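# Two robots open a locker's spring-pinned drop-down gate

## Task

Get the locker's front gate, a panel that folds down and is latched at both top corners by spring pins, open so that it settles and stays down by itself. Afterwards release it and move the robots away from it. The gate must remain open without any robot holding it, and neither robot may tip over or finish leaning.

## Robot and tools

Robots: two identical Hello Robot Stretch 4 units, r1 and r2. Each has an omni-wheel base, a lift on a vertical mast, one arm that telescopes straight ahead, a three-joint wrist (yaw, pitch, roll) and a two-finger gripper. Each is about 1.6 m tall, and its base rim lies within 0.23 m of the base origin. Cameras per robot: <name>_head_camera, <name>_head_left_camera, <name>_head_right_camera and <name>_wrist_camera, where <name> is r1 or r2.

Frames: the base frame sits on the floor below the base centre, with x ahead, y to the left and z up. hand_pose is reported in it and marks the midpoint between the fingers, 0.015 m back from the tips; its printed value may be slightly wrong. The odometry frame is the base frame as it was at the scene's start. Each robot reports only in its own frames, so where the robots are relative to each other can be judged only from images, lidar_m and wrist_depth_mm.

Tool execute_actions: argument actions is a list with exactly one action object, or empty to just read state and images. The action is keyed by "r1" and/or "r2". Under each key: "base", "joints", or both, plus optional "pace" and "contact_limits"; or alternatively "end_of_arm" by itself. Everything in one action starts at once and may finish at different times. Optional cameras lists the camera names to return (null, omitted or ["all"] gives all; [] gives none); an unknown name rejects the call.

base: one command only, each a relative move from where the base last measured itself, not a pose. {"translate_m": d} drives straight, forward positive, -2 to 2 m. {"strafe_m": d} slides sideways, left positive, -2 to 2 m. {"rotate_rad": d} turns in place, counter-clockwise from above positive, -3.2 to 3.2 rad.

joints: absolute targets by name. lift_m 0 to 1.2 m; arm_m 0 to 0.55 m extension; wrist_yaw_rad -1.134 to 4.276 (0 straight ahead, positive left, 3.14 stowed backward, over 3.4 the arm may obstruct); wrist_pitch_rad -1.117 to 4.259 (0 level, 1.57 pointing down); wrist_roll_rad -1.117 to 4.259 (0 fingers level, positive turns clockwise viewed from behind); gripper_m 0 to 0.08 m finger gap. Tolerances for done: lift and arm ±0.004, yaw and roll ±0.02, pitch ±0.05, gripper ±0.002. Joint targets beyond range are clipped and reported; other bad values or unknown keys reject the whole call with nothing moving. To unfold at the start, send lift_m 0.4 with wrist_yaw_rad 0 together.

pace: "slow", "default", "fast" or "max"; base speeds 0.1/0.3/0.4/0.6 m/s and turning 1/2/3/4 rad/s, capped further when the lift is above 0.2 m (to 0.3 m/s and 1 rad/s at 1.2 m). contact_limits: {"arm_m": x}, x from 0 (gentlest) to 0.75 (firmest), default 0.5; it stops the arm on contact. end_of_arm: "enable_torque" re-powers wrist or gripper motors that shut off. A robot or part left out of an action may keep pushing toward its previous target.

Tool wait: seconds 0 to 10; commands nothing, returns state and images. Tool zoom_image: camera plus region [x0, y0, x1, y1] in pixels of that camera's latest full image, origin top-left, at most 504 by 504. Tool finished_scene: scene number (1 or 2); irreversible, call only when the gate stays open on its own and robots are clear.

Results: base_status and joint_status give how each motion ended: done; off_target (stopped short, may still push); contact_stop_at_<key> (blocked; lift, arm or wheels go slack, a slack lift can sink, slack wheels can roll); limit_stop_at_<name>, including limit_stop_at_tilt (leaning over 6 degrees, drive parts slack) and limit_stop_at_own_body (about to hit itself; move away from the body); torque_fault (wrist or gripper motor limp until enable_torque). on_its_own lists what the call did not command; "held at" is the held target, not the position. lidar_m: 12 distances in metres, 30-degree sectors, first straight ahead then counter-clockwise (4th left, 7th behind, 10th right); "-" means nothing seen or closer than 0.25 m; it sees the other robot but misses glass and thin legs. wrist_depth_mm: 7x7 grid of depths 100 to 2000 mm from top-left. base_odometry counts wheel turns (slip included); a gap over about 0.1 rad between turned_by_wheels and turned_by_imu signals a collision or slip. base_tilt in degrees, forward and right positive, with a fixed offset up to about 1.5. motor_effort is percent of maximum, bracket value the peak; wheel efforts positive mean turning right. A gripper effort held beyond about 50 from 0 trips a torque_fault. After gripping, off_target means something is between the fingers.

Cautions: a hard press between the two robots fails everything, and once bases touch even millimetres more drive is a hard press; nothing in the state reports robot contact. Equal commands can differ by about 3 cm per metre between robots. Avoid tipping: no turning or driving with over 1 kg in the gripper and arm beyond 0.2 m, and steady pushes or pulls with a high gripper or high contact limit can tip the robot. Avoid dropping things, slamming the gate, hard hits and hard shoves; use low contact limits when pressing on the pins or panel. Shorter robot motion time is better.

Each tool is called after "Request:" by a JSON object that holds its "method" and its "body".

## Session

I'll start by looking at the current state and images.

Request:
{"method": "execute_actions", "body": {"actions": []}}

Scene clock: 0.00 s.
r1.base_odometry: x=+0.000 y=+0.000 heading=+0.000 (m, m, rad; r1's odometry frame)
r1.turned_by_wheels: +0.000 (rad since the last result)
r1.turned_by_imu: +0.000 (rad since the last result)
r1.base_tilt: forward=+0.1 right=+0.0 (deg)
r1.lidar_m: 1.08 0.89 0.89 1.04 1.67 2.74 3.13 2.66 4.38 2.40 1.99 1.96
r1.base_status: not commanded
r1.joint_positions: lift_m=+0.174 arm_m=+0.001 wrist_yaw_rad=+3.077 wrist_pitch_rad=-0.004 wrist_roll_rad=+0.019 gripper_m=+0.040
r1.joint_status: not commanded
r1.motor_effort: lift_m=+20 arm_m=-1 wrist_yaw_rad=+2 wrist_pitch_rad=-8 wrist_roll_rad=+1 gripper_m=-4 wheel_0=+0 wheel_1=+0 wheel_2=+0 (%)
r1.hand_pose: x=-0.0351 y=+0.1010 z=+0.3527 quat_wxyz=(+0.032, +0.002, +0.009, +0.999) (m; r1's base frame)
r1.wrist_depth_mm: 136 138 - - - - - / 105 138 - - - - - / 108 138 264 - - - - / 118 139 - - - - - / - - - - - - - / 1430 1366 1205 1281 1138 1229 1229 / 946 976 125 904 - - 842
r2.base_odometry: x=+0.000 y=+0.000 heading=+0.000 (m, m, rad; r2's odometry frame)
r2.turned_by_wheels: +0.000 (rad since the last result)
r2.turned_by_imu: +0.000 (rad since the last result)
r2.base_tilt: forward=+0.5 right=+0.4 (deg)
r2.lidar_m: 1.74 1.51 1.52 1.79 2.54 2.55 3.02 3.19 3.20 3.81 1.33 2.92
r2.base_status: not commanded
r2.joint_positions: lift_m=+0.150 arm_m=+0.003 wrist_yaw_rad=+3.066 wrist_pitch_rad=+0.021 wrist_roll_rad=-0.015 gripper_m=+0.040
r2.joint_status: not commanded
r2.motor_effort: lift_m=+22 arm_m=-1 wrist_yaw_rad=+1 wrist_pitch_rad=-7 wrist_roll_rad=-2 gripper_m=-1 wheel_0=+0 wheel_1=-1 wheel_2=+1 (%)
r2.hand_pose: x=-0.0318 y=+0.1032 z=+0.3236 quat_wxyz=(+0.038, -0.011, -0.007, +0.999) (m; r2's base frame)
r2.wrist_depth_mm: - 140 - - - - - / - 140 - - - - - / 106 138 256 - - - - / 116 138 - - - - - / 1042 - - - - - - / 1397 1464 1537 1576 1661 1756 1708 / 917 991 137 991 133 1078 1078
pictures: r1_head_camera, r1_head_left_camera, r1_head_right_camera, r1_wrist_camera, r2_head_camera, r2_head_left_camera, r2_head_right_camera, r2_wrist_camera
Images, in order (width x height): r1_head_camera 420x560, r1_head_left_camera 420x672, r1_head_right_camera 420x672, r1_wrist_camera 616x392, r2_head_camera 420x560, r2_head_left_camera 420x672, r2_head_right_camera 420x672, r2_wrist_camera 616x392.

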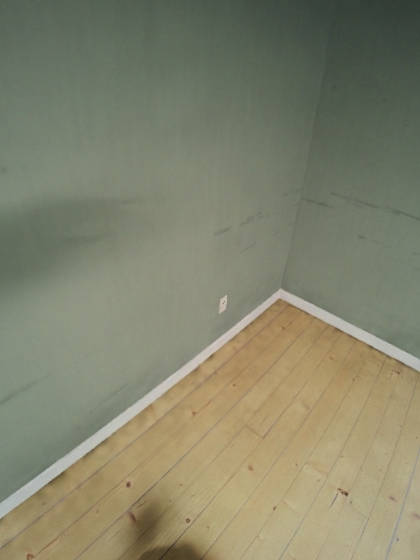

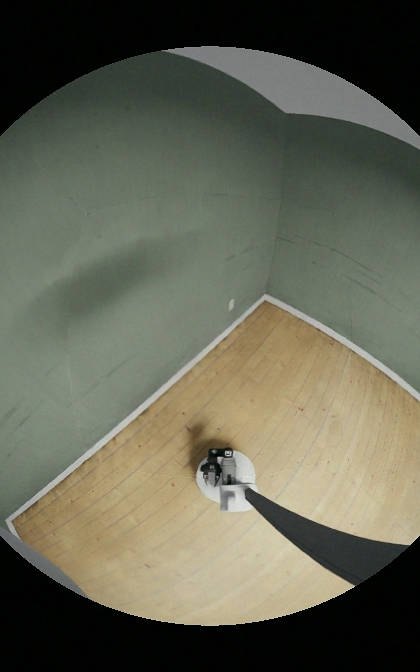

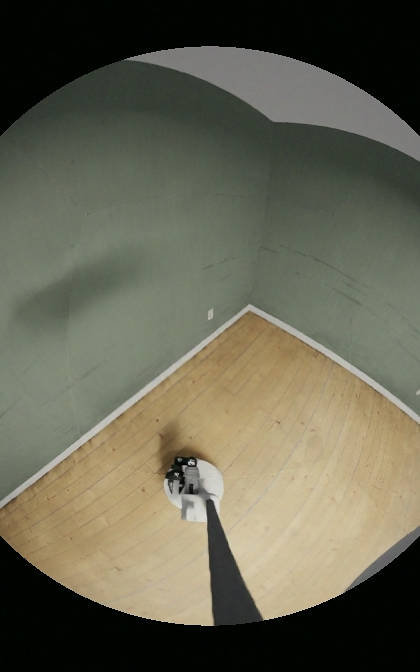

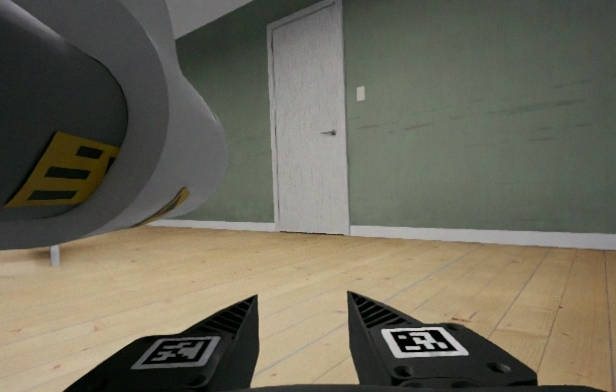

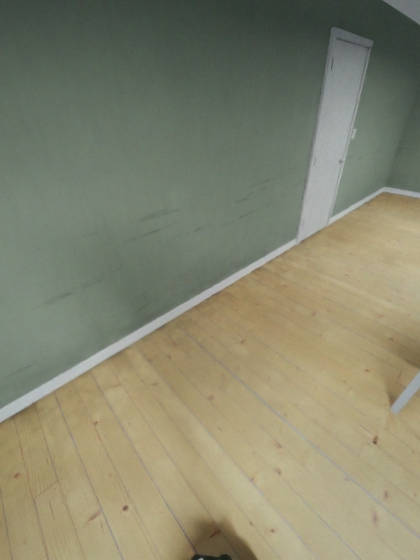

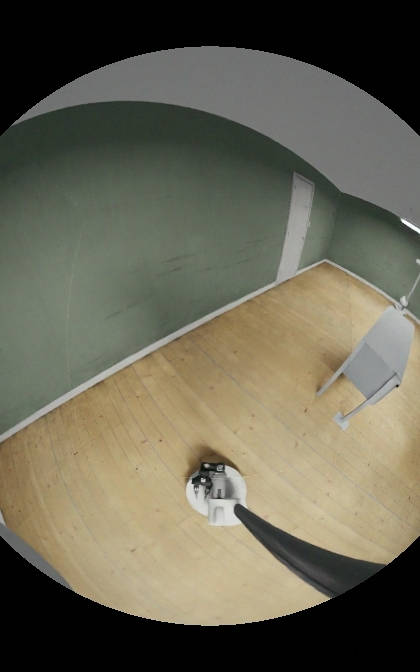

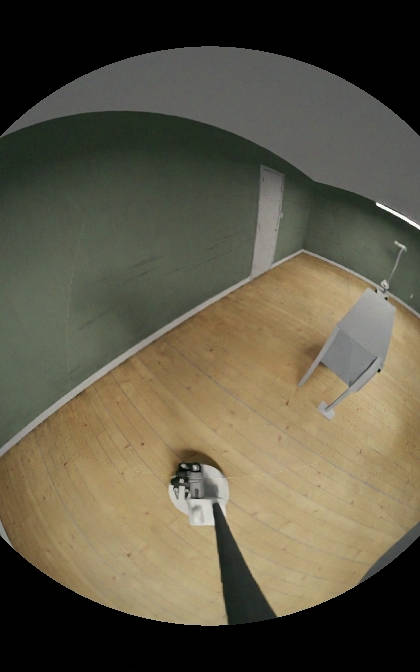

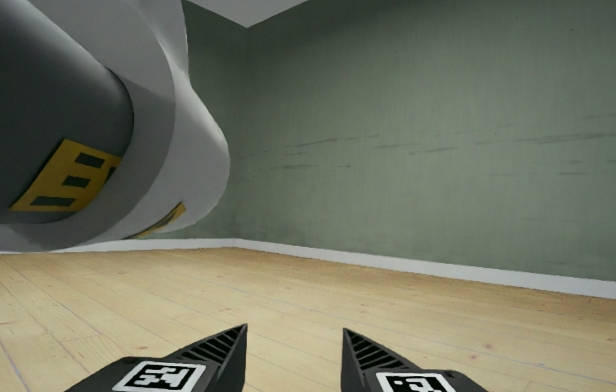

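Request:
{"method": "zoom_image", "body": {"camera": "r2_head_right_camera", "region": [270, 200, 420, 440]}}

Region (270, 200, 420, 440) of r2_head_right_camera's 420x672 image, scaled by 2.100, with more detail than that image has; it fills the left 315 columns of this view, and the rest is white.

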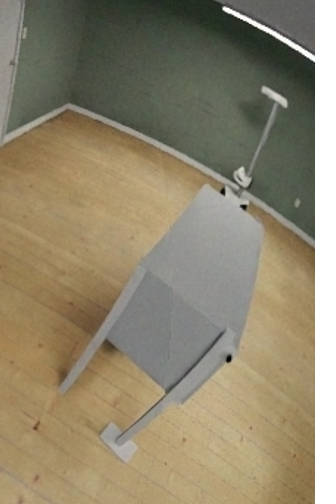

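Request:
{"method": "execute_actions", "body": {"actions": [{"r1": {"base": {"rotate_rad": -2.6}, "joints": {"lift_m": 0.4, "wrist_yaw_rad": 0}, "pace": "fast"}, "r2": {"base": {"rotate_rad": -1.05}, "joints": {"lift_m": 0.4, "wrist_yaw_rad": 0}, "pace": "fast"}}]}}

Scene clock: 14.57 s.
r1.base_odometry: x=+0.000 y=+0.000 heading=-2.600 (m, m, rad; r1's odometry frame)
r1.turned_by_wheels: -2.600 (rad since the last result)
r1.turned_by_imu: -2.609 (rad since the last result)
r1.base_tilt: forward=+0.1 right=+0.0 (deg)
r1.lidar_m: 2.65 4.37 2.38 1.99 1.97 1.08 0.89 0.89 1.02 1.71 2.73 3.09
r1.base_status: done
r1.joint_positions: lift_m=+0.400 arm_m=+0.001 wrist_yaw_rad=+0.001 wrist_pitch_rad=-0.004 wrist_roll_rad=+0.019 gripper_m=+0.040
r1.joint_status: all done
r1.motor_effort: lift_m=+24(25) arm_m=+0(1) wrist_yaw_rad=+1(6) wrist_pitch_rad=-8(8) wrist_roll_rad=+2(1) gripper_m=-2(2) wheel_0=-1(6) wheel_1=-1(10) wheel_2=-2(9) (%)
r1.hand_pose: x=+0.3842 y=-0.0873 z=+0.5787 quat_wxyz=(+1.000, +0.009, -0.002, +0.000) (m; r1's base frame)
r1.wrist_depth_mm: - - - - - - - / - - - - - - - / - - - - - - - / - - - - - - - / - - - - - - - / - - 1863 1921 1708 1863 1808 / 1430 1499 125 1397 - - 1281
r2.base_odometry: x=+0.000 y=+0.000 heading=-1.049 (m, m, rad; r2's odometry frame)
r2.turned_by_wheels: -1.049 (rad since the last result)
r2.turned_by_imu: -1.054 (rad since the last result)
r2.base_tilt: forward=+0.6 right=+0.4 (deg)
r2.lidar_m: 1.31 2.91 1.73 1.50 1.50 1.79 2.54 2.53 3.00 3.18 3.21 3.79
r2.base_status: done
r2.joint_positions: lift_m=+0.400 arm_m=+0.003 wrist_yaw_rad=+0.000 wrist_pitch_rad=+0.021 wrist_roll_rad=-0.015 gripper_m=+0.040
r2.joint_status: all done
r2.motor_effort: lift_m=+27(30) arm_m=-1(1) wrist_yaw_rad=+0(1) wrist_pitch_rad=-8(7) wrist_roll_rad=-1(2) gripper_m=-1(1) wheel_0=+4(10) wheel_1=+2(10) wheel_2=+1(11) (%)
r2.hand_pose: x=+0.3863 y=-0.0873 z=+0.5734 quat_wxyz=(+1.000, -0.007, +0.010, +0.000) (m; r2's base frame)
r2.wrist_depth_mm: - - - - - - - / - - - - - - - / - - - - - - - / - - 1118 1138 - - - / - - 1118 1118 - - - / - - - - - - - / 1499 1618 136 1464 133 1708 1708
pictures: r1_head_camera, r1_head_left_camera, r1_head_right_camera, r1_wrist_camera, r2_head_camera, r2_head_left_camera, r2_head_right_camera, r2_wrist_camera
Images, in order (width x height): r1_head_camera 420x560, r1_head_left_camera 420x672, r1_head_right_camera 420x672, r1_wrist_camera 616x392, r2_head_camera 420x560, r2_head_left_camera 420x672, r2_head_right_camera 420x672, r2_wrist_camera 616x392.

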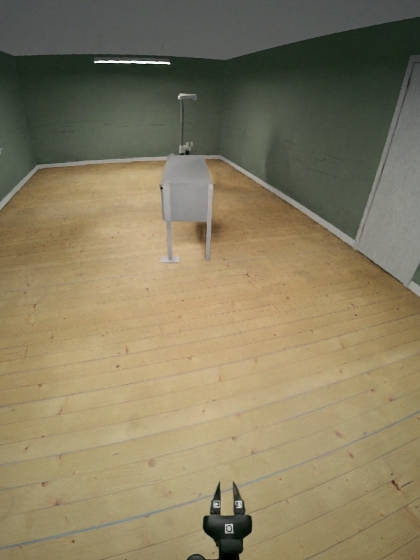

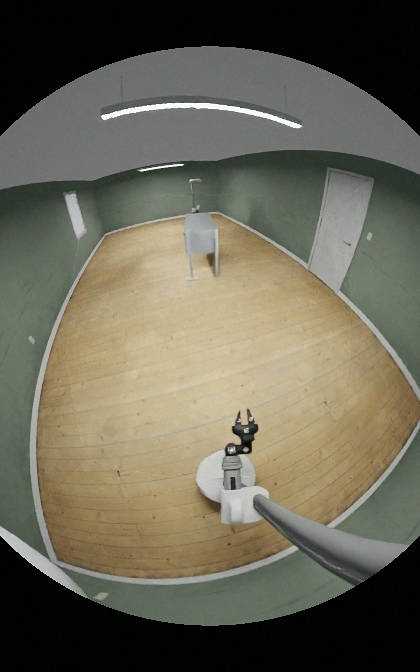

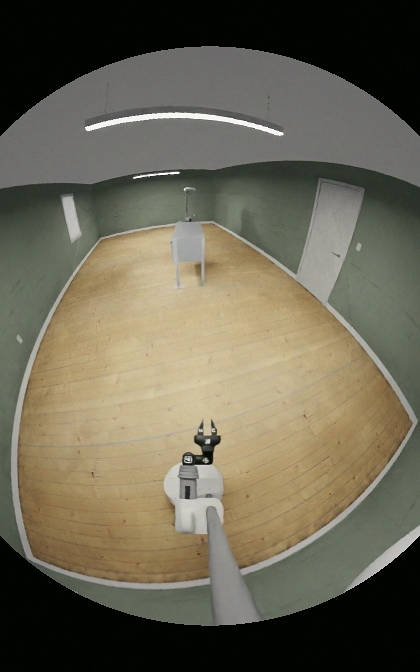

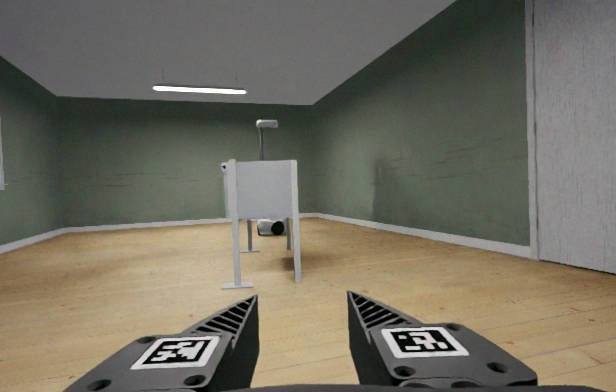

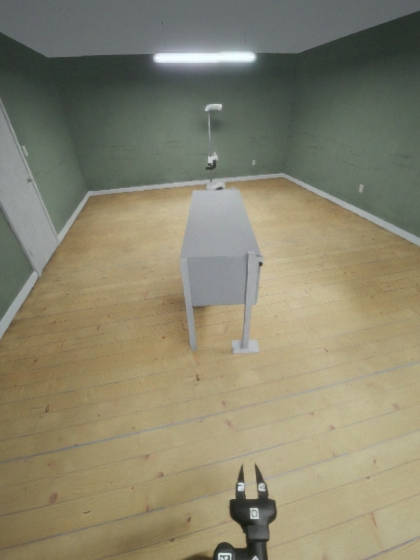

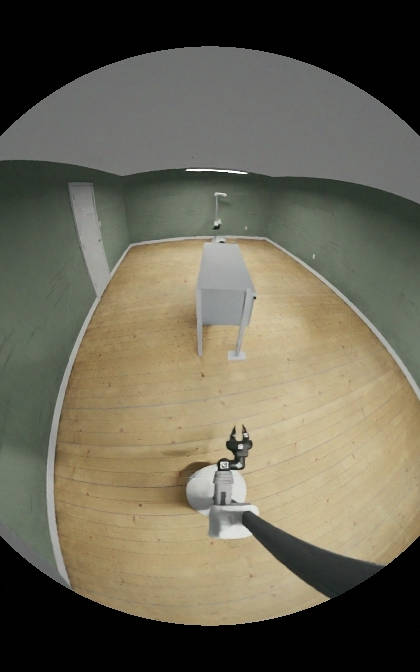

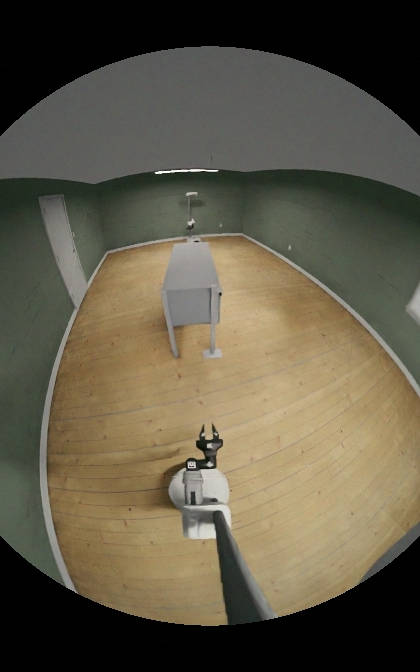

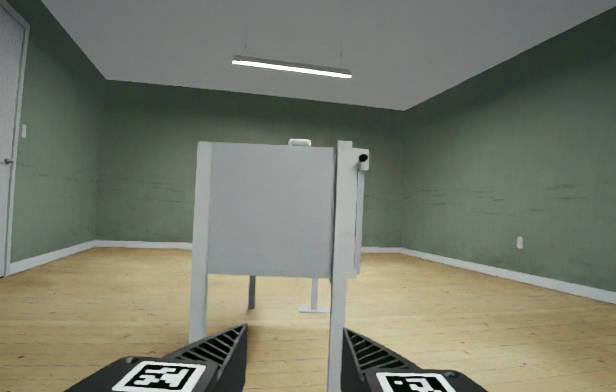

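Request:
{"method": "zoom_image", "body": {"camera": "r2_wrist_camera", "region": [300, 120, 420, 200]}}

Request:
{"method": "zoom_image", "body": {"camera": "r2_head_camera", "region": [160, 170, 300, 370]}}

Request:
{"method": "zoom_image", "body": {"camera": "r1_head_camera", "region": [130, 80, 250, 280]}}

Region (300, 120, 420, 200) of r2_wrist_camera's 616x392 image, scaled by 4.200.

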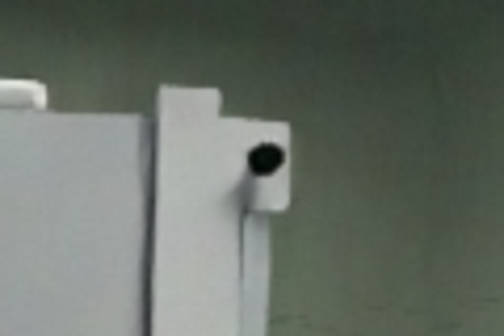

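Region (160, 170, 300, 370) of r2_head_camera's 420x560 image, scaled by 2.520, with more detail than that image has; it fills the left 353 columns of this view, and the rest is white.

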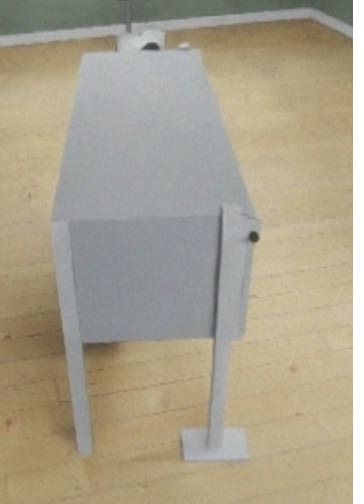

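Region (130, 80, 250, 280) of r1_head_camera's 420x560 image, scaled by 2.520, with more detail than that image has; it fills the left 302 columns of this view, and the rest is white.

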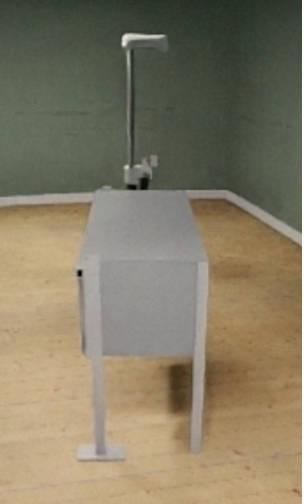

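Request:
{"method": "execute_actions", "body": {"actions": [{"r1": {"base": {"rotate_rad": 0.238}, "joints": {"gripper_m": 0.07}, "pace": "fast"}, "r2": {"base": {"strafe_m": -0.17}, "joints": {"gripper_m": 0.07}, "pace": "fast"}}], "cameras": []}}

Request:
{"method": "execute_actions", "body": {"actions": [{"r1": {"base": {"translate_m": 1.95}, "joints": {"lift_m": 0.59}, "pace": "max"}, "r2": {"base": {"translate_m": 0.6}, "joints": {"lift_m": 0.59}, "pace": "default"}}], "cameras": []}}

Request:
{"method": "execute_actions", "body": {"actions": [{"r1": {"base": {"rotate_rad": -0.158}, "pace": "fast"}}], "cameras": ["r1_head_camera", "r1_wrist_camera", "r2_head_camera", "r2_wrist_camera"]}}

Scene clock: 136.07 s.
r1.base_odometry: x=+0.000 y=+0.000 heading=-2.362 (m, m, rad; r1's odometry frame)
r1.turned_by_wheels: +0.238 (rad since the last result)
r1.turned_by_imu: +0.240 (rad since the last result)
r1.base_tilt: forward=+0.1 right=+0.1 (deg)
r1.lidar_m: 2.66 3.04 2.12 1.99 1.37 0.95 0.88 0.92 1.23 2.73 2.81 3.64
r1.base_status: done
r1.joint_positions: lift_m=+0.400 arm_m=+0.001 wrist_yaw_rad=+0.000 wrist_pitch_rad=-0.004 wrist_roll_rad=+0.019 gripper_m=+0.070
r1.joint_status: all done
r1.motor_effort: lift_m=+24(24) arm_m=-1(1) wrist_yaw_rad=+2(0) wrist_pitch_rad=-7(7) wrist_roll_rad=+1(1) gripper_m=+2(3) wheel_0=-1(5) wheel_1=-1(7) wheel_2=+0(6) (%)
r1.hand_pose: x=+0.3842 y=-0.0874 z=+0.5787 quat_wxyz=(+1.000, +0.009, -0.002, +0.000) (m; r1's base frame)
r1.wrist_depth_mm: - - - - - - - / - - - - - - - / - - - - - - - / - - - - - - - / - - - - - - - / - - 1863 1983 1576 1921 1808 / 1537 - 154 1397 163 - 1366
r2.base_odometry: x=-0.147 y=-0.085 heading=-1.049 (m, m, rad; r2's odometry frame)
r2.turned_by_wheels: +0.000 (rad since the last result)
r2.turned_by_imu: -0.002 (rad since the last result)
r2.base_tilt: forward=+0.5 right=+0.4 (deg)
r2.lidar_m: 1.27 1.37 1.91 1.67 1.69 1.99 2.51 2.49 2.95 3.01 3.03 3.58
r2.base_status: done
r2.joint_positions: lift_m=+0.400 arm_m=+0.003 wrist_yaw_rad=+0.000 wrist_pitch_rad=+0.021 wrist_roll_rad=-0.015 gripper_m=+0.070
r2.joint_status: all done
r2.motor_effort: lift_m=+26(27) arm_m=-1(1) wrist_yaw_rad=+1(0) wrist_pitch_rad=-7(8) wrist_roll_rad=-2(2) gripper_m=+1(2) wheel_0=+2(13) wheel_1=+0(13) wheel_2=+0(3) (%)
r2.hand_pose: x=+0.3863 y=-0.0874 z=+0.5734 quat_wxyz=(+1.000, -0.007, +0.010, +0.000) (m; r2's base frame)
r2.wrist_depth_mm: - - - - - - - / - - - - - - - / - - - - - - - / - - 1118 - - - - / - - 1138 - - - - / - - - - - - - / 1576 123 1430 1499 147 1756 1756
pictures: none
No camera images: the call's "cameras" was empty. Leave "cameras" out to get every camera's image.

Scene clock: 141.27 s.
r1.base_odometry: x=-1.387 y=-1.370 heading=-2.362 (m, m, rad; r1's odometry frame)
r1.turned_by_wheels: +0.000 (rad since the last result)
r1.turned_by_imu: +0.000 (rad since the last result)
r1.base_tilt: forward=+0.1 right=+0.1 (deg)
r1.lidar_m: 0.71 3.21 2.25 2.10 2.16 2.84 2.87 2.93 2.77 2.61 0.91 0.69
r1.base_status: done
r1.joint_positions: lift_m=+0.590 arm_m=+0.001 wrist_yaw_rad=+0.000 wrist_pitch_rad=-0.004 wrist_roll_rad=+0.019 gripper_m=+0.070
r1.joint_status: all done
r1.motor_effort: lift_m=+24(27) arm_m=+0(1) wrist_yaw_rad=+2(0) wrist_pitch_rad=-7(8) wrist_roll_rad=+1(1) gripper_m=+0(0) wheel_0=+0(6) wheel_1=+0(7) wheel_2=-1(14) (%)
r1.hand_pose: x=+0.3842 y=-0.0874 z=+0.7688 quat_wxyz=(+1.000, +0.009, -0.002, +0.000) (m; r1's base frame)
r1.wrist_depth_mm: - - - - - - - / - - - - - - - / - - - - - - - / - - - - 484 484 469 / - - - - 492 480 473 / - - - - 477 484 477 / - - 154 1808 163 - -
r2.base_odometry: x=+0.152 y=-0.605 heading=-1.049 (m, m, rad; r2's odometry frame)
r2.turned_by_wheels: +0.000 (rad since the last result)
r2.turned_by_imu: -0.004 (rad since the last result)
r2.base_tilt: forward=+0.5 right=+0.4 (deg)
r2.lidar_m: 0.71 0.77 2.10 1.82 1.80 2.15 3.10 3.09 3.35 2.86 2.91 3.41
r2.base_status: done
r2.joint_positions: lift_m=+0.590 arm_m=+0.003 wrist_yaw_rad=+0.000 wrist_pitch_rad=+0.021 wrist_roll_rad=-0.015 gripper_m=+0.070
r2.joint_status: all done
r2.motor_effort: lift_m=+27(25) arm_m=-1(1) wrist_yaw_rad=+0(1) wrist_pitch_rad=-8(8) wrist_roll_rad=-2(2) gripper_m=+0(0) wheel_0=+4(8) wheel_1=+1(5) wheel_2=-1(11) (%)
r2.hand_pose: x=+0.3863 y=-0.0874 z=+0.7634 quat_wxyz=(+1.000, -0.007, +0.010, +0.000) (m; r2's base frame)
r2.wrist_depth_mm: - - - - - - - / - - - - - - - / - - - - - - - / - - - - - - - / 512 517 521 - - - - / 512 512 500 - - - - / 508 123 496 1983 147 - -
pictures: none
No camera images: the call's "cameras" was empty. Leave "cameras" out to get every camera's image.

Scene clock: 142.03 s.
r1.base_odometry: x=-1.387 y=-1.370 heading=-2.520 (m, m, rad; r1's odometry frame)
r1.turned_by_wheels: -0.158 (rad since the last result)
r1.turned_by_imu: -0.158 (rad since the last result)
r1.base_tilt: forward=+0.1 right=+0.1 (deg)
r1.lidar_m: 0.68 3.97 2.42 2.11 2.12 2.52 2.87 2.87 3.00 2.58 2.60 0.78
r1.base_status: done
r1.joint_positions: lift_m=+0.590 arm_m=+0.001 wrist_yaw_rad=+0.000 wrist_pitch_rad=-0.004 wrist_roll_rad=+0.019 gripper_m=+0.070
r1.joint_status: not commanded
r1.motor_effort: lift_m=+24(24) arm_m=-1(1) wrist_yaw_rad=+2(5) wrist_pitch_rad=-7(7) wrist_roll_rad=+1(1) gripper_m=+0(0) wheel_0=+0(5) wheel_1=+0(5) wheel_2=+0(5) (%)
r1.hand_pose: x=+0.3842 y=-0.0875 z=+0.7688 quat_wxyz=(+1.000, +0.009, -0.002, +0.000) (m; r1's base frame)
r1.wrist_depth_mm: - - - - - - - / - - - - - - - / - - - - - - - / - - - - 525 525 530 / - - - 512 521 525 530 / - - - 512 508 535 530 / - - 154 1618 163 - -
r2.base_odometry: x=+0.152 y=-0.605 heading=-1.049 (m, m, rad; r2's odometry frame)
r2.turned_by_wheels: +0.000 (rad since the last result)
r2.turned_by_imu: +0.000 (rad since the last result)
r2.base_tilt: forward=+0.5 right=+0.4 (deg)
r2.lidar_m: 0.69 0.75 2.11 1.83 1.83 2.15 3.09 3.08 3.33 2.89 2.90 3.41
r2.base_status: not commanded
r2.joint_positions: lift_m=+0.590 arm_m=+0.003 wrist_yaw_rad=+0.000 wrist_pitch_rad=+0.021 wrist_roll_rad=-0.015 gripper_m=+0.070
r2.joint_status: not commanded
r2.motor_effort: lift_m=+27(27) arm_m=-1(1) wrist_yaw_rad=+0(0) wrist_pitch_rad=-8(7) wrist_roll_rad=-2(2) gripper_m=+1(0) wheel_0=+4(4) wheel_1=+2(1) wheel_2=-1(1) (%)
r2.hand_pose: x=+0.3863 y=-0.0874 z=+0.7634 quat_wxyz=(+1.000, -0.007, +0.010, +0.000) (m; r2's base frame)
r2.wrist_depth_mm: - - - - - - - / - - - - - - - / - - - - - - - / - - - - - - - / 508 517 512 - - - - / 508 508 500 - - - - / 504 123 496 1921 147 - -
pictures: r1_head_camera, r1_wrist_camera, r2_head_camera, r2_wrist_camera
Images, in order (width x height): r1_head_camera 420x560, r1_wrist_camera 616x392, r2_head_camera 420x560, r2_wrist_camera 616x392.

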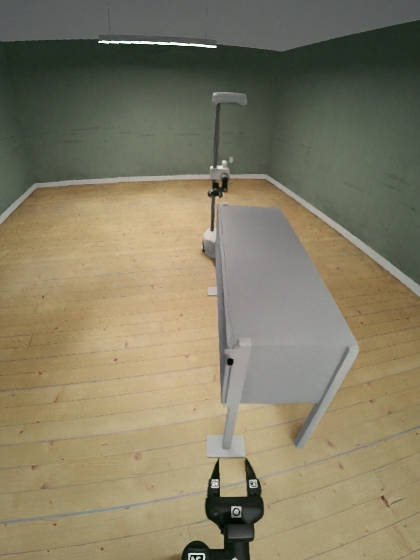

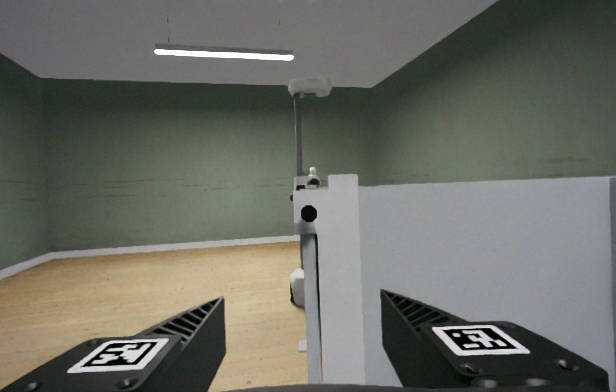

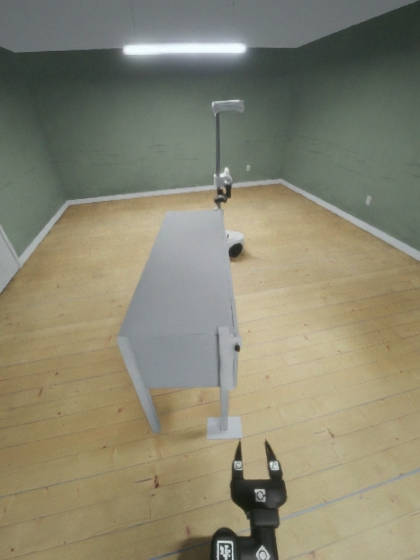

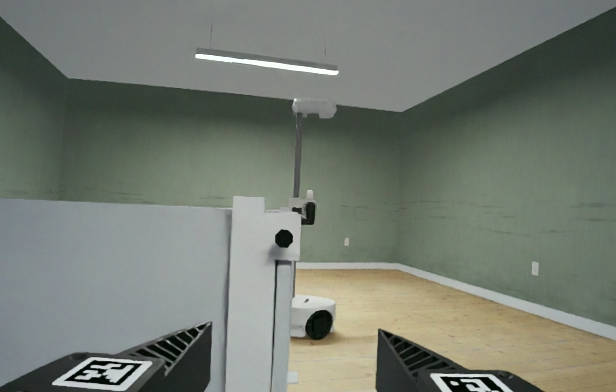

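Request:
{"method": "zoom_image", "body": {"camera": "r1_wrist_camera", "region": [260, 150, 380, 270]}}

Request:
{"method": "zoom_image", "body": {"camera": "r2_wrist_camera", "region": [220, 180, 340, 300]}}

Request:
{"method": "zoom_image", "body": {"camera": "r1_head_camera", "region": [180, 320, 290, 500]}}

Request:
{"method": "zoom_image", "body": {"camera": "r2_head_camera", "region": [190, 300, 300, 480]}}

Region (260, 150, 380, 270) of r1_wrist_camera's 616x392 image, scaled by 4.200.

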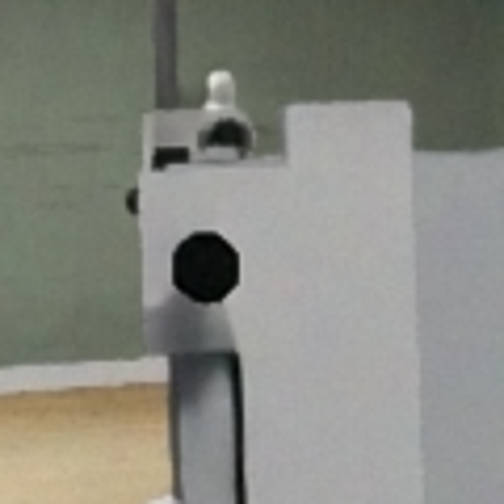

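Region (220, 180, 340, 300) of r2_wrist_camera's 616x392 image, scaled by 4.200.

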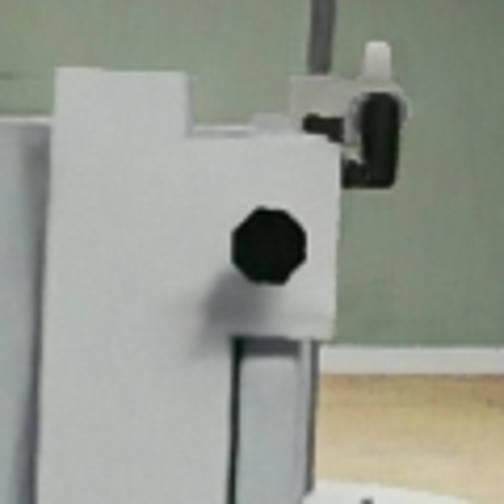

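Region (180, 320, 290, 500) of r1_head_camera's 420x560 image, scaled by 2.800, with more detail than that image has.

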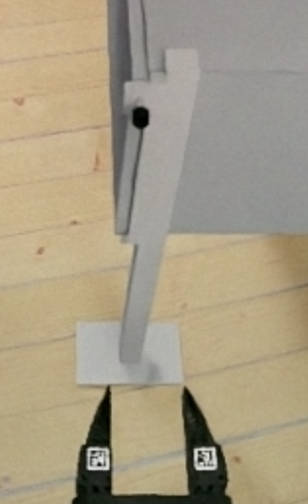

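Region (190, 300, 300, 480) of r2_head_camera's 420x560 image, scaled by 2.800, with more detail than that image has.

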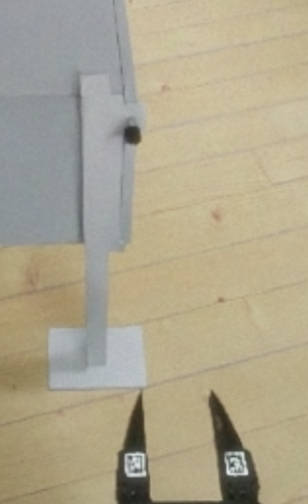

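Request:
{"method": "execute_actions", "body": {"actions": [{"r1": {"base": {"strafe_m": -0.01}, "joints": {"lift_m": 0.611, "arm_m": 0.17}, "pace": "fast"}, "r2": {"base": {"rotate_rad": 0.025}, "joints": {"lift_m": 0.613, "arm_m": 0.16}, "pace": "fast"}}], "cameras": ["r1_head_camera", "r1_wrist_camera", "r2_head_camera", "r2_wrist_camera"]}}

Scene clock: 246.63 s.
r1.base_odometry: x=-1.393 y=-1.362 heading=-2.520 (m, m, rad; r1's odometry frame)
r1.turned_by_wheels: +0.000 (rad since the last result)
r1.turned_by_imu: +0.001 (rad since the last result)
r1.base_tilt: forward=+0.1 right=+0.0 (deg)
r1.lidar_m: 0.71 4.02 2.41 2.12 2.11 2.52 2.86 2.87 2.97 2.56 2.60 0.77
r1.base_status: done
r1.joint_positions: lift_m=+0.611 arm_m=+0.169 wrist_yaw_rad=+0.000 wrist_pitch_rad=-0.004 wrist_roll_rad=+0.019 gripper_m=+0.070
r1.joint_status: all done
r1.motor_effort: lift_m=+25(27) arm_m=+6(5) wrist_yaw_rad=+2(3) wrist_pitch_rad=-8(8) wrist_roll_rad=+2(1) gripper_m=+0(1) wheel_0=+1(8) wheel_1=+1(8) wheel_2=+0(2) (%)
r1.hand_pose: x=+0.5526 y=-0.0874 z=+0.7896 quat_wxyz=(+1.000, +0.009, -0.002, +0.000) (m; r1's base frame)
r1.wrist_depth_mm: - - - - - - - / - - - - - - - / - - - - - - - / - - - - 569 480 410 / - - - 336 357 359 359 / - - - 345 338 359 362 / - - 154 347 163 - -
r2.base_odometry: x=+0.152 y=-0.605 heading=-1.024 (m, m, rad; r2's odometry frame)
r2.turned_by_wheels: +0.025 (rad since the last result)
r2.turned_by_imu: +0.023 (rad since the last result)
r2.base_tilt: forward=+0.5 right=+0.4 (deg)
r2.lidar_m: 0.69 0.76 2.07 1.81 1.83 2.19 3.08 3.08 3.30 2.88 2.90 3.47
r2.base_status: done
r2.joint_positions: lift_m=+0.613 arm_m=+0.159 wrist_yaw_rad=+0.000 wrist_pitch_rad=+0.021 wrist_roll_rad=-0.015 gripper_m=+0.070
r2.joint_status: all done
r2.motor_effort: lift_m=+27(29) arm_m=+5(7) wrist_yaw_rad=+0(2) wrist_pitch_rad=-8(8) wrist_roll_rad=-2(2) gripper_m=+0(1) wheel_0=-4(3) wheel_1=-1(8) wheel_2=+0(8) (%)
r2.hand_pose: x=+0.5426 y=-0.0874 z=+0.7864 quat_wxyz=(+1.000, -0.007, +0.010, +0.000) (m; r2's base frame)
r2.wrist_depth_mm: - - - - - - - / - - - - - - - / - - - - - - - / - - - - - - - / 362 364 345 462 - - - / 359 364 345 1537 - - - / 359 123 340 1863 147 - -
pictures: r1_head_camera, r1_wrist_camera, r2_head_camera, r2_wrist_camera
Images, in order (width x height): r1_head_camera 420x560, r1_wrist_camera 616x392, r2_head_camera 420x560, r2_wrist_camera 616x392.

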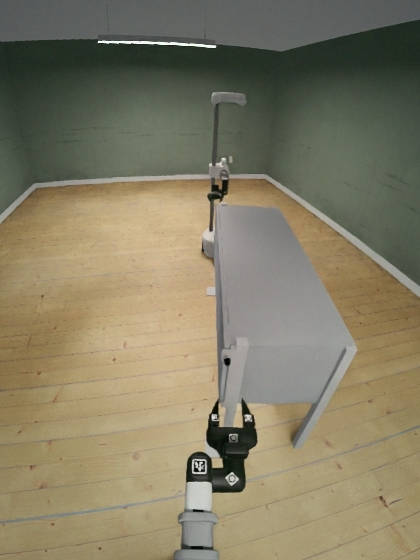

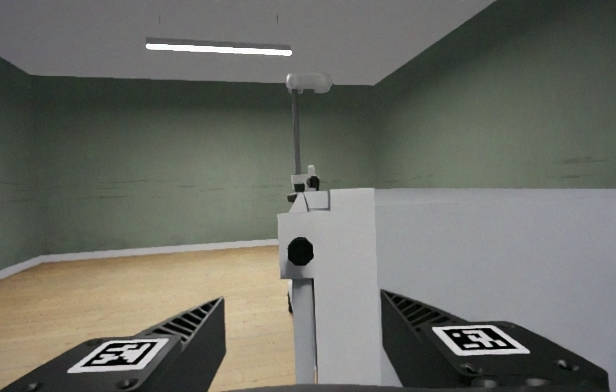

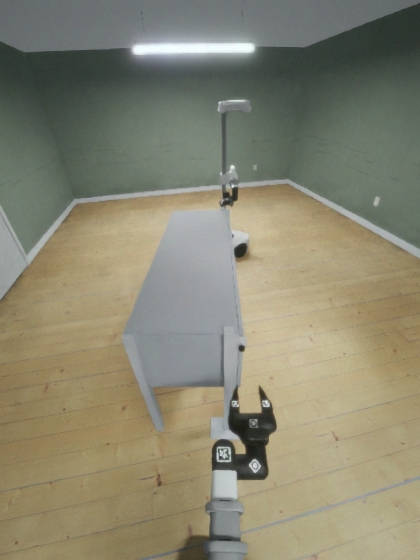

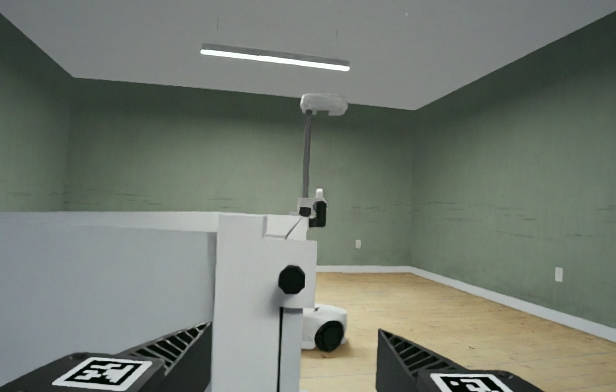

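Request:
{"method": "zoom_image", "body": {"camera": "r1_wrist_camera", "region": [210, 150, 400, 340]}}

Request:
{"method": "zoom_image", "body": {"camera": "r2_wrist_camera", "region": [200, 180, 390, 370]}}

Request:
{"method": "zoom_image", "body": {"camera": "r1_head_camera", "region": [195, 330, 275, 440]}}

Request:
{"method": "zoom_image", "body": {"camera": "r2_head_camera", "region": [205, 315, 285, 425]}}

Region (210, 150, 400, 340) of r1_wrist_camera's 616x392 image, scaled by 2.653.

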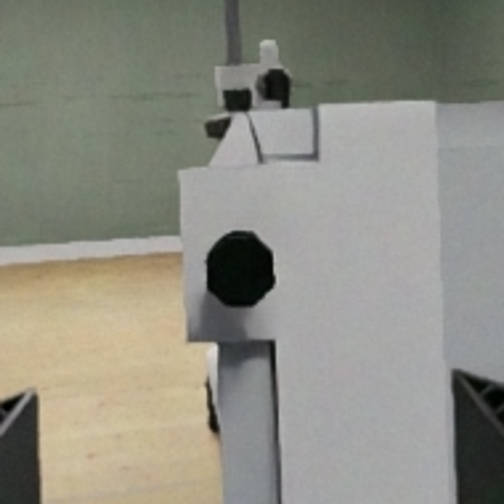

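Region (200, 180, 390, 370) of r2_wrist_camera's 616x392 image, scaled by 2.653.

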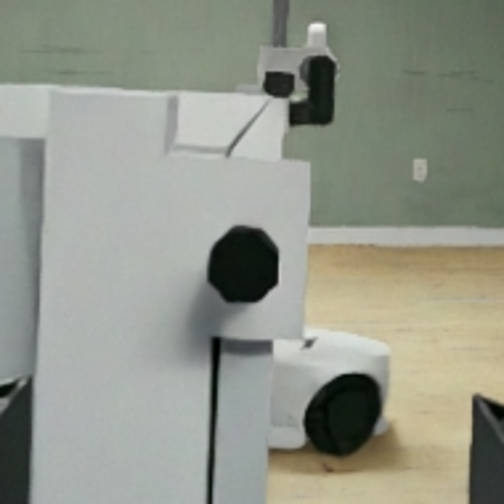

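Region (195, 330, 275, 440) of r1_head_camera's 420x560 image, scaled by 4.582, with more detail than that image has; it fills the left 367 columns of this view, and the rest is white.

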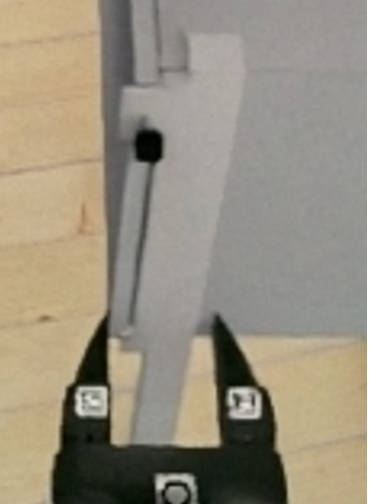

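Region (205, 315, 285, 425) of r2_head_camera's 420x560 image, scaled by 4.582, with more detail than that image has; it fills the left 367 columns of this view, and the rest is white.

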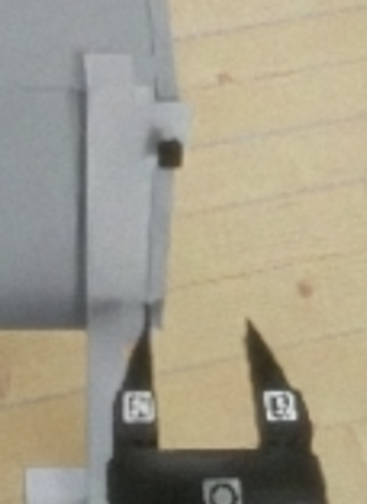

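Request:
{"method": "zoom_image", "body": {"camera": "r1_wrist_camera", "region": [140, 270, 460, 392]}}

Request:
{"method": "zoom_image", "body": {"camera": "r2_wrist_camera", "region": [140, 270, 460, 392]}}

Region (140, 270, 460, 392) of r1_wrist_camera's 616x392 image, scaled by 1.575; it fills the top 192 rows of this view, and the rest is white.

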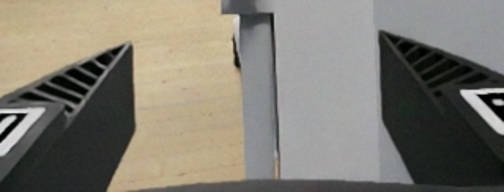

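Region (140, 270, 460, 392) of r2_wrist_camera's 616x392 image, scaled by 1.575; it fills the top 192 rows of this view, and the rest is white.

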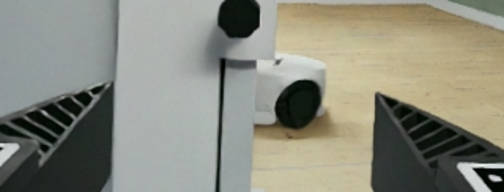

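Request:
{"method": "execute_actions", "body": {"actions": [{"r1": {"joints": {"lift_m": 0.62, "arm_m": 0.322}, "contact_limits": {"arm_m": 0.2}, "pace": "fast"}, "r2": {"base": {"strafe_m": 0.007}, "joints": {"lift_m": 0.62, "arm_m": 0.326}, "contact_limits": {"arm_m": 0.2}, "pace": "fast"}}], "cameras": ["r1_head_camera", "r1_wrist_camera", "r2_head_camera", "r2_wrist_camera"]}}

Scene clock: 326.47 s.
r1.base_odometry: x=-1.393 y=-1.362 heading=-2.520 (m, m, rad; r1's odometry frame)
r1.turned_by_wheels: +0.000 (rad since the last result)
r1.turned_by_imu: +0.001 (rad since the last result)
r1.base_tilt: forward=+0.1 right=+0.1 (deg)
r1.lidar_m: 0.72 4.00 2.42 2.13 2.13 2.53 2.86 2.85 2.99 2.57 2.60 0.78
r1.base_status: not commanded
r1.joint_positions: lift_m=+0.620 arm_m=+0.321 wrist_yaw_rad=+0.000 wrist_pitch_rad=-0.004 wrist_roll_rad=+0.019 gripper_m=+0.070
r1.joint_status: all done
r1.motor_effort: lift_m=+25(28) arm_m=+6(6) wrist_yaw_rad=+2(3) wrist_pitch_rad=-8(8) wrist_roll_rad=+2(1) gripper_m=+0(0) wheel_0=+1(1) wheel_1=+0(1) wheel_2=+1(0) (%)
r1.contact_limits: arm_m 0.2
r1.hand_pose: x=+0.7046 y=-0.0874 z=+0.7987 quat_wxyz=(+1.000, +0.009, -0.002, +0.000) (m; r1's base frame)
r1.wrist_depth_mm: - - - - - - - / - - - - - - - / - - - - - - - / - - - - 878 683 591 / - - - 184 184 204 205 / - - - 184 185 204 205 / - - 154 185 163 - -
r2.base_odometry: x=+0.158 y=-0.601 heading=-1.024 (m, m, rad; r2's odometry frame)
r2.turned_by_wheels: +0.000 (rad since the last result)
r2.turned_by_imu: -0.002 (rad since the last result)
r2.base_tilt: forward=+0.6 right=+0.4 (deg)
r2.lidar_m: 0.73 0.77 2.08 1.82 1.82 2.20 3.08 3.09 3.31 2.90 2.94 3.50
r2.base_status: done
r2.joint_positions: lift_m=+0.620 arm_m=+0.325 wrist_yaw_rad=+0.000 wrist_pitch_rad=+0.021 wrist_roll_rad=-0.015 gripper_m=+0.070
r2.joint_status: all done
r2.motor_effort: lift_m=+27(29) arm_m=+5(8) wrist_yaw_rad=+0(2) wrist_pitch_rad=-8(7) wrist_roll_rad=-2(2) gripper_m=+0(1) wheel_0=+1(13) wheel_1=-2(10) wheel_2=-1(1) (%)
r2.contact_limits: arm_m 0.2
r2.hand_pose: x=+0.7086 y=-0.0874 z=+0.7934 quat_wxyz=(+1.000, -0.007, +0.010, +0.000) (m; r2's base frame)
r2.wrist_depth_mm: - - - - - - - / - - - - - - - / - - - - - - - / - - - - - - - / 209 198 179 580 - - - / 196 196 178 178 - - - / 195 123 177 153 147 - -
pictures: r1_head_camera, r1_wrist_camera, r2_head_camera, r2_wrist_camera
Images, in order (width x height): r1_head_camera 420x560, r1_wrist_camera 616x392, r2_head_camera 420x560, r2_wrist_camera 616x392.

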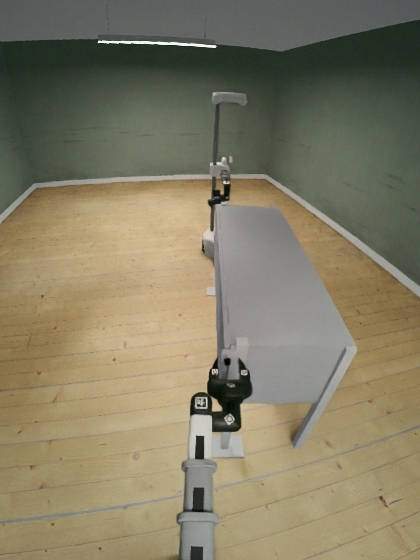

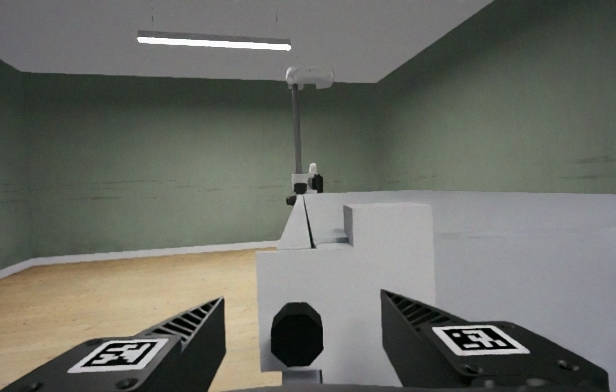

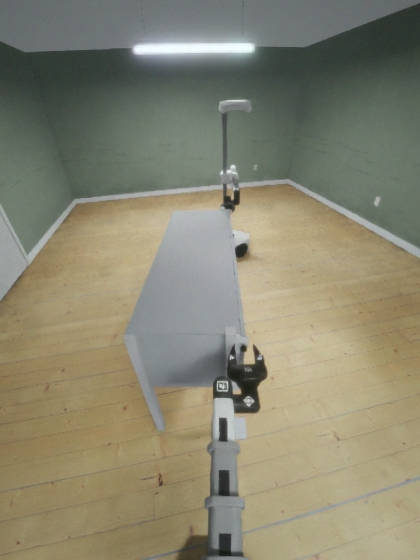

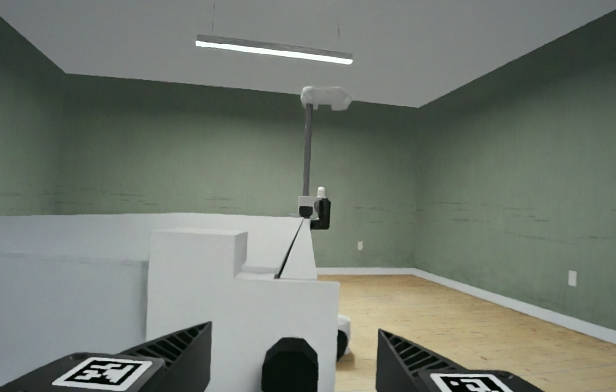

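Request:
{"method": "zoom_image", "body": {"camera": "r1_wrist_camera", "region": [200, 240, 410, 392]}}

Request:
{"method": "zoom_image", "body": {"camera": "r2_wrist_camera", "region": [190, 240, 400, 392]}}

Request:
{"method": "zoom_image", "body": {"camera": "r1_head_camera", "region": [200, 330, 260, 400]}}

Request:
{"method": "zoom_image", "body": {"camera": "r2_head_camera", "region": [215, 315, 275, 385]}}

Region (200, 240, 410, 392) of r1_wrist_camera's 616x392 image, scaled by 2.400; it fills the top 365 rows of this view, and the rest is white.

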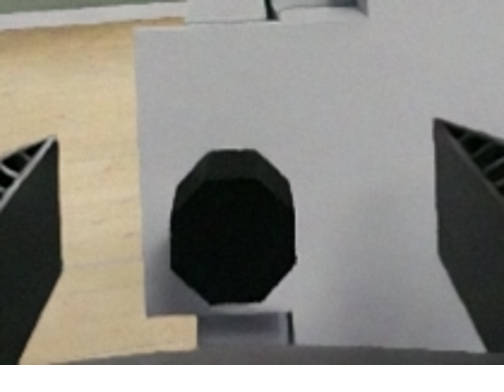

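Region (190, 240, 400, 392) of r2_wrist_camera's 616x392 image, scaled by 2.400; it fills the top 365 rows of this view, and the rest is white.

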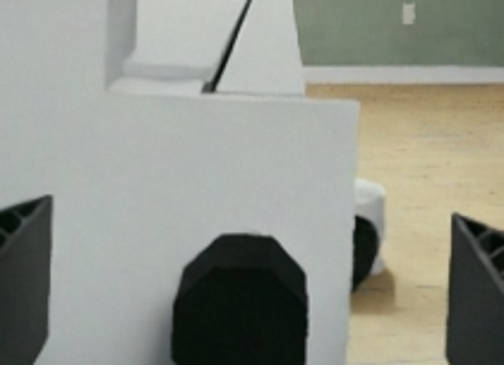

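Region (200, 330, 260, 400) of r1_head_camera's 420x560 image, scaled by 7.200, with more detail than that image has; it fills the left 432 columns of this view, and the rest is white.

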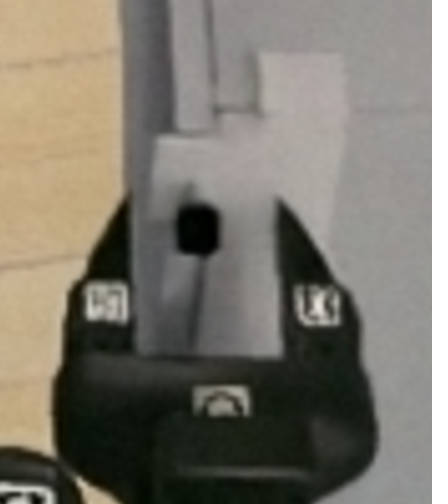

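Region (215, 315, 275, 385) of r2_head_camera's 420x560 image, scaled by 7.200, with more detail than that image has; it fills the left 432 columns of this view, and the rest is white.

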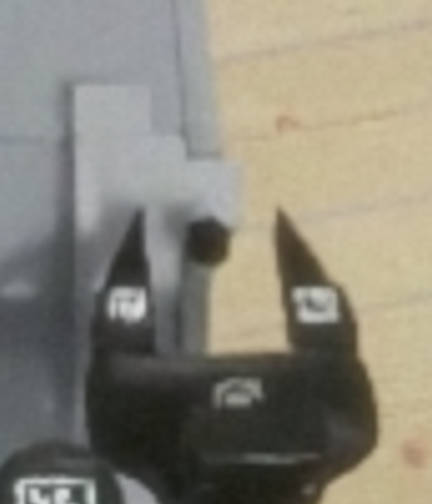

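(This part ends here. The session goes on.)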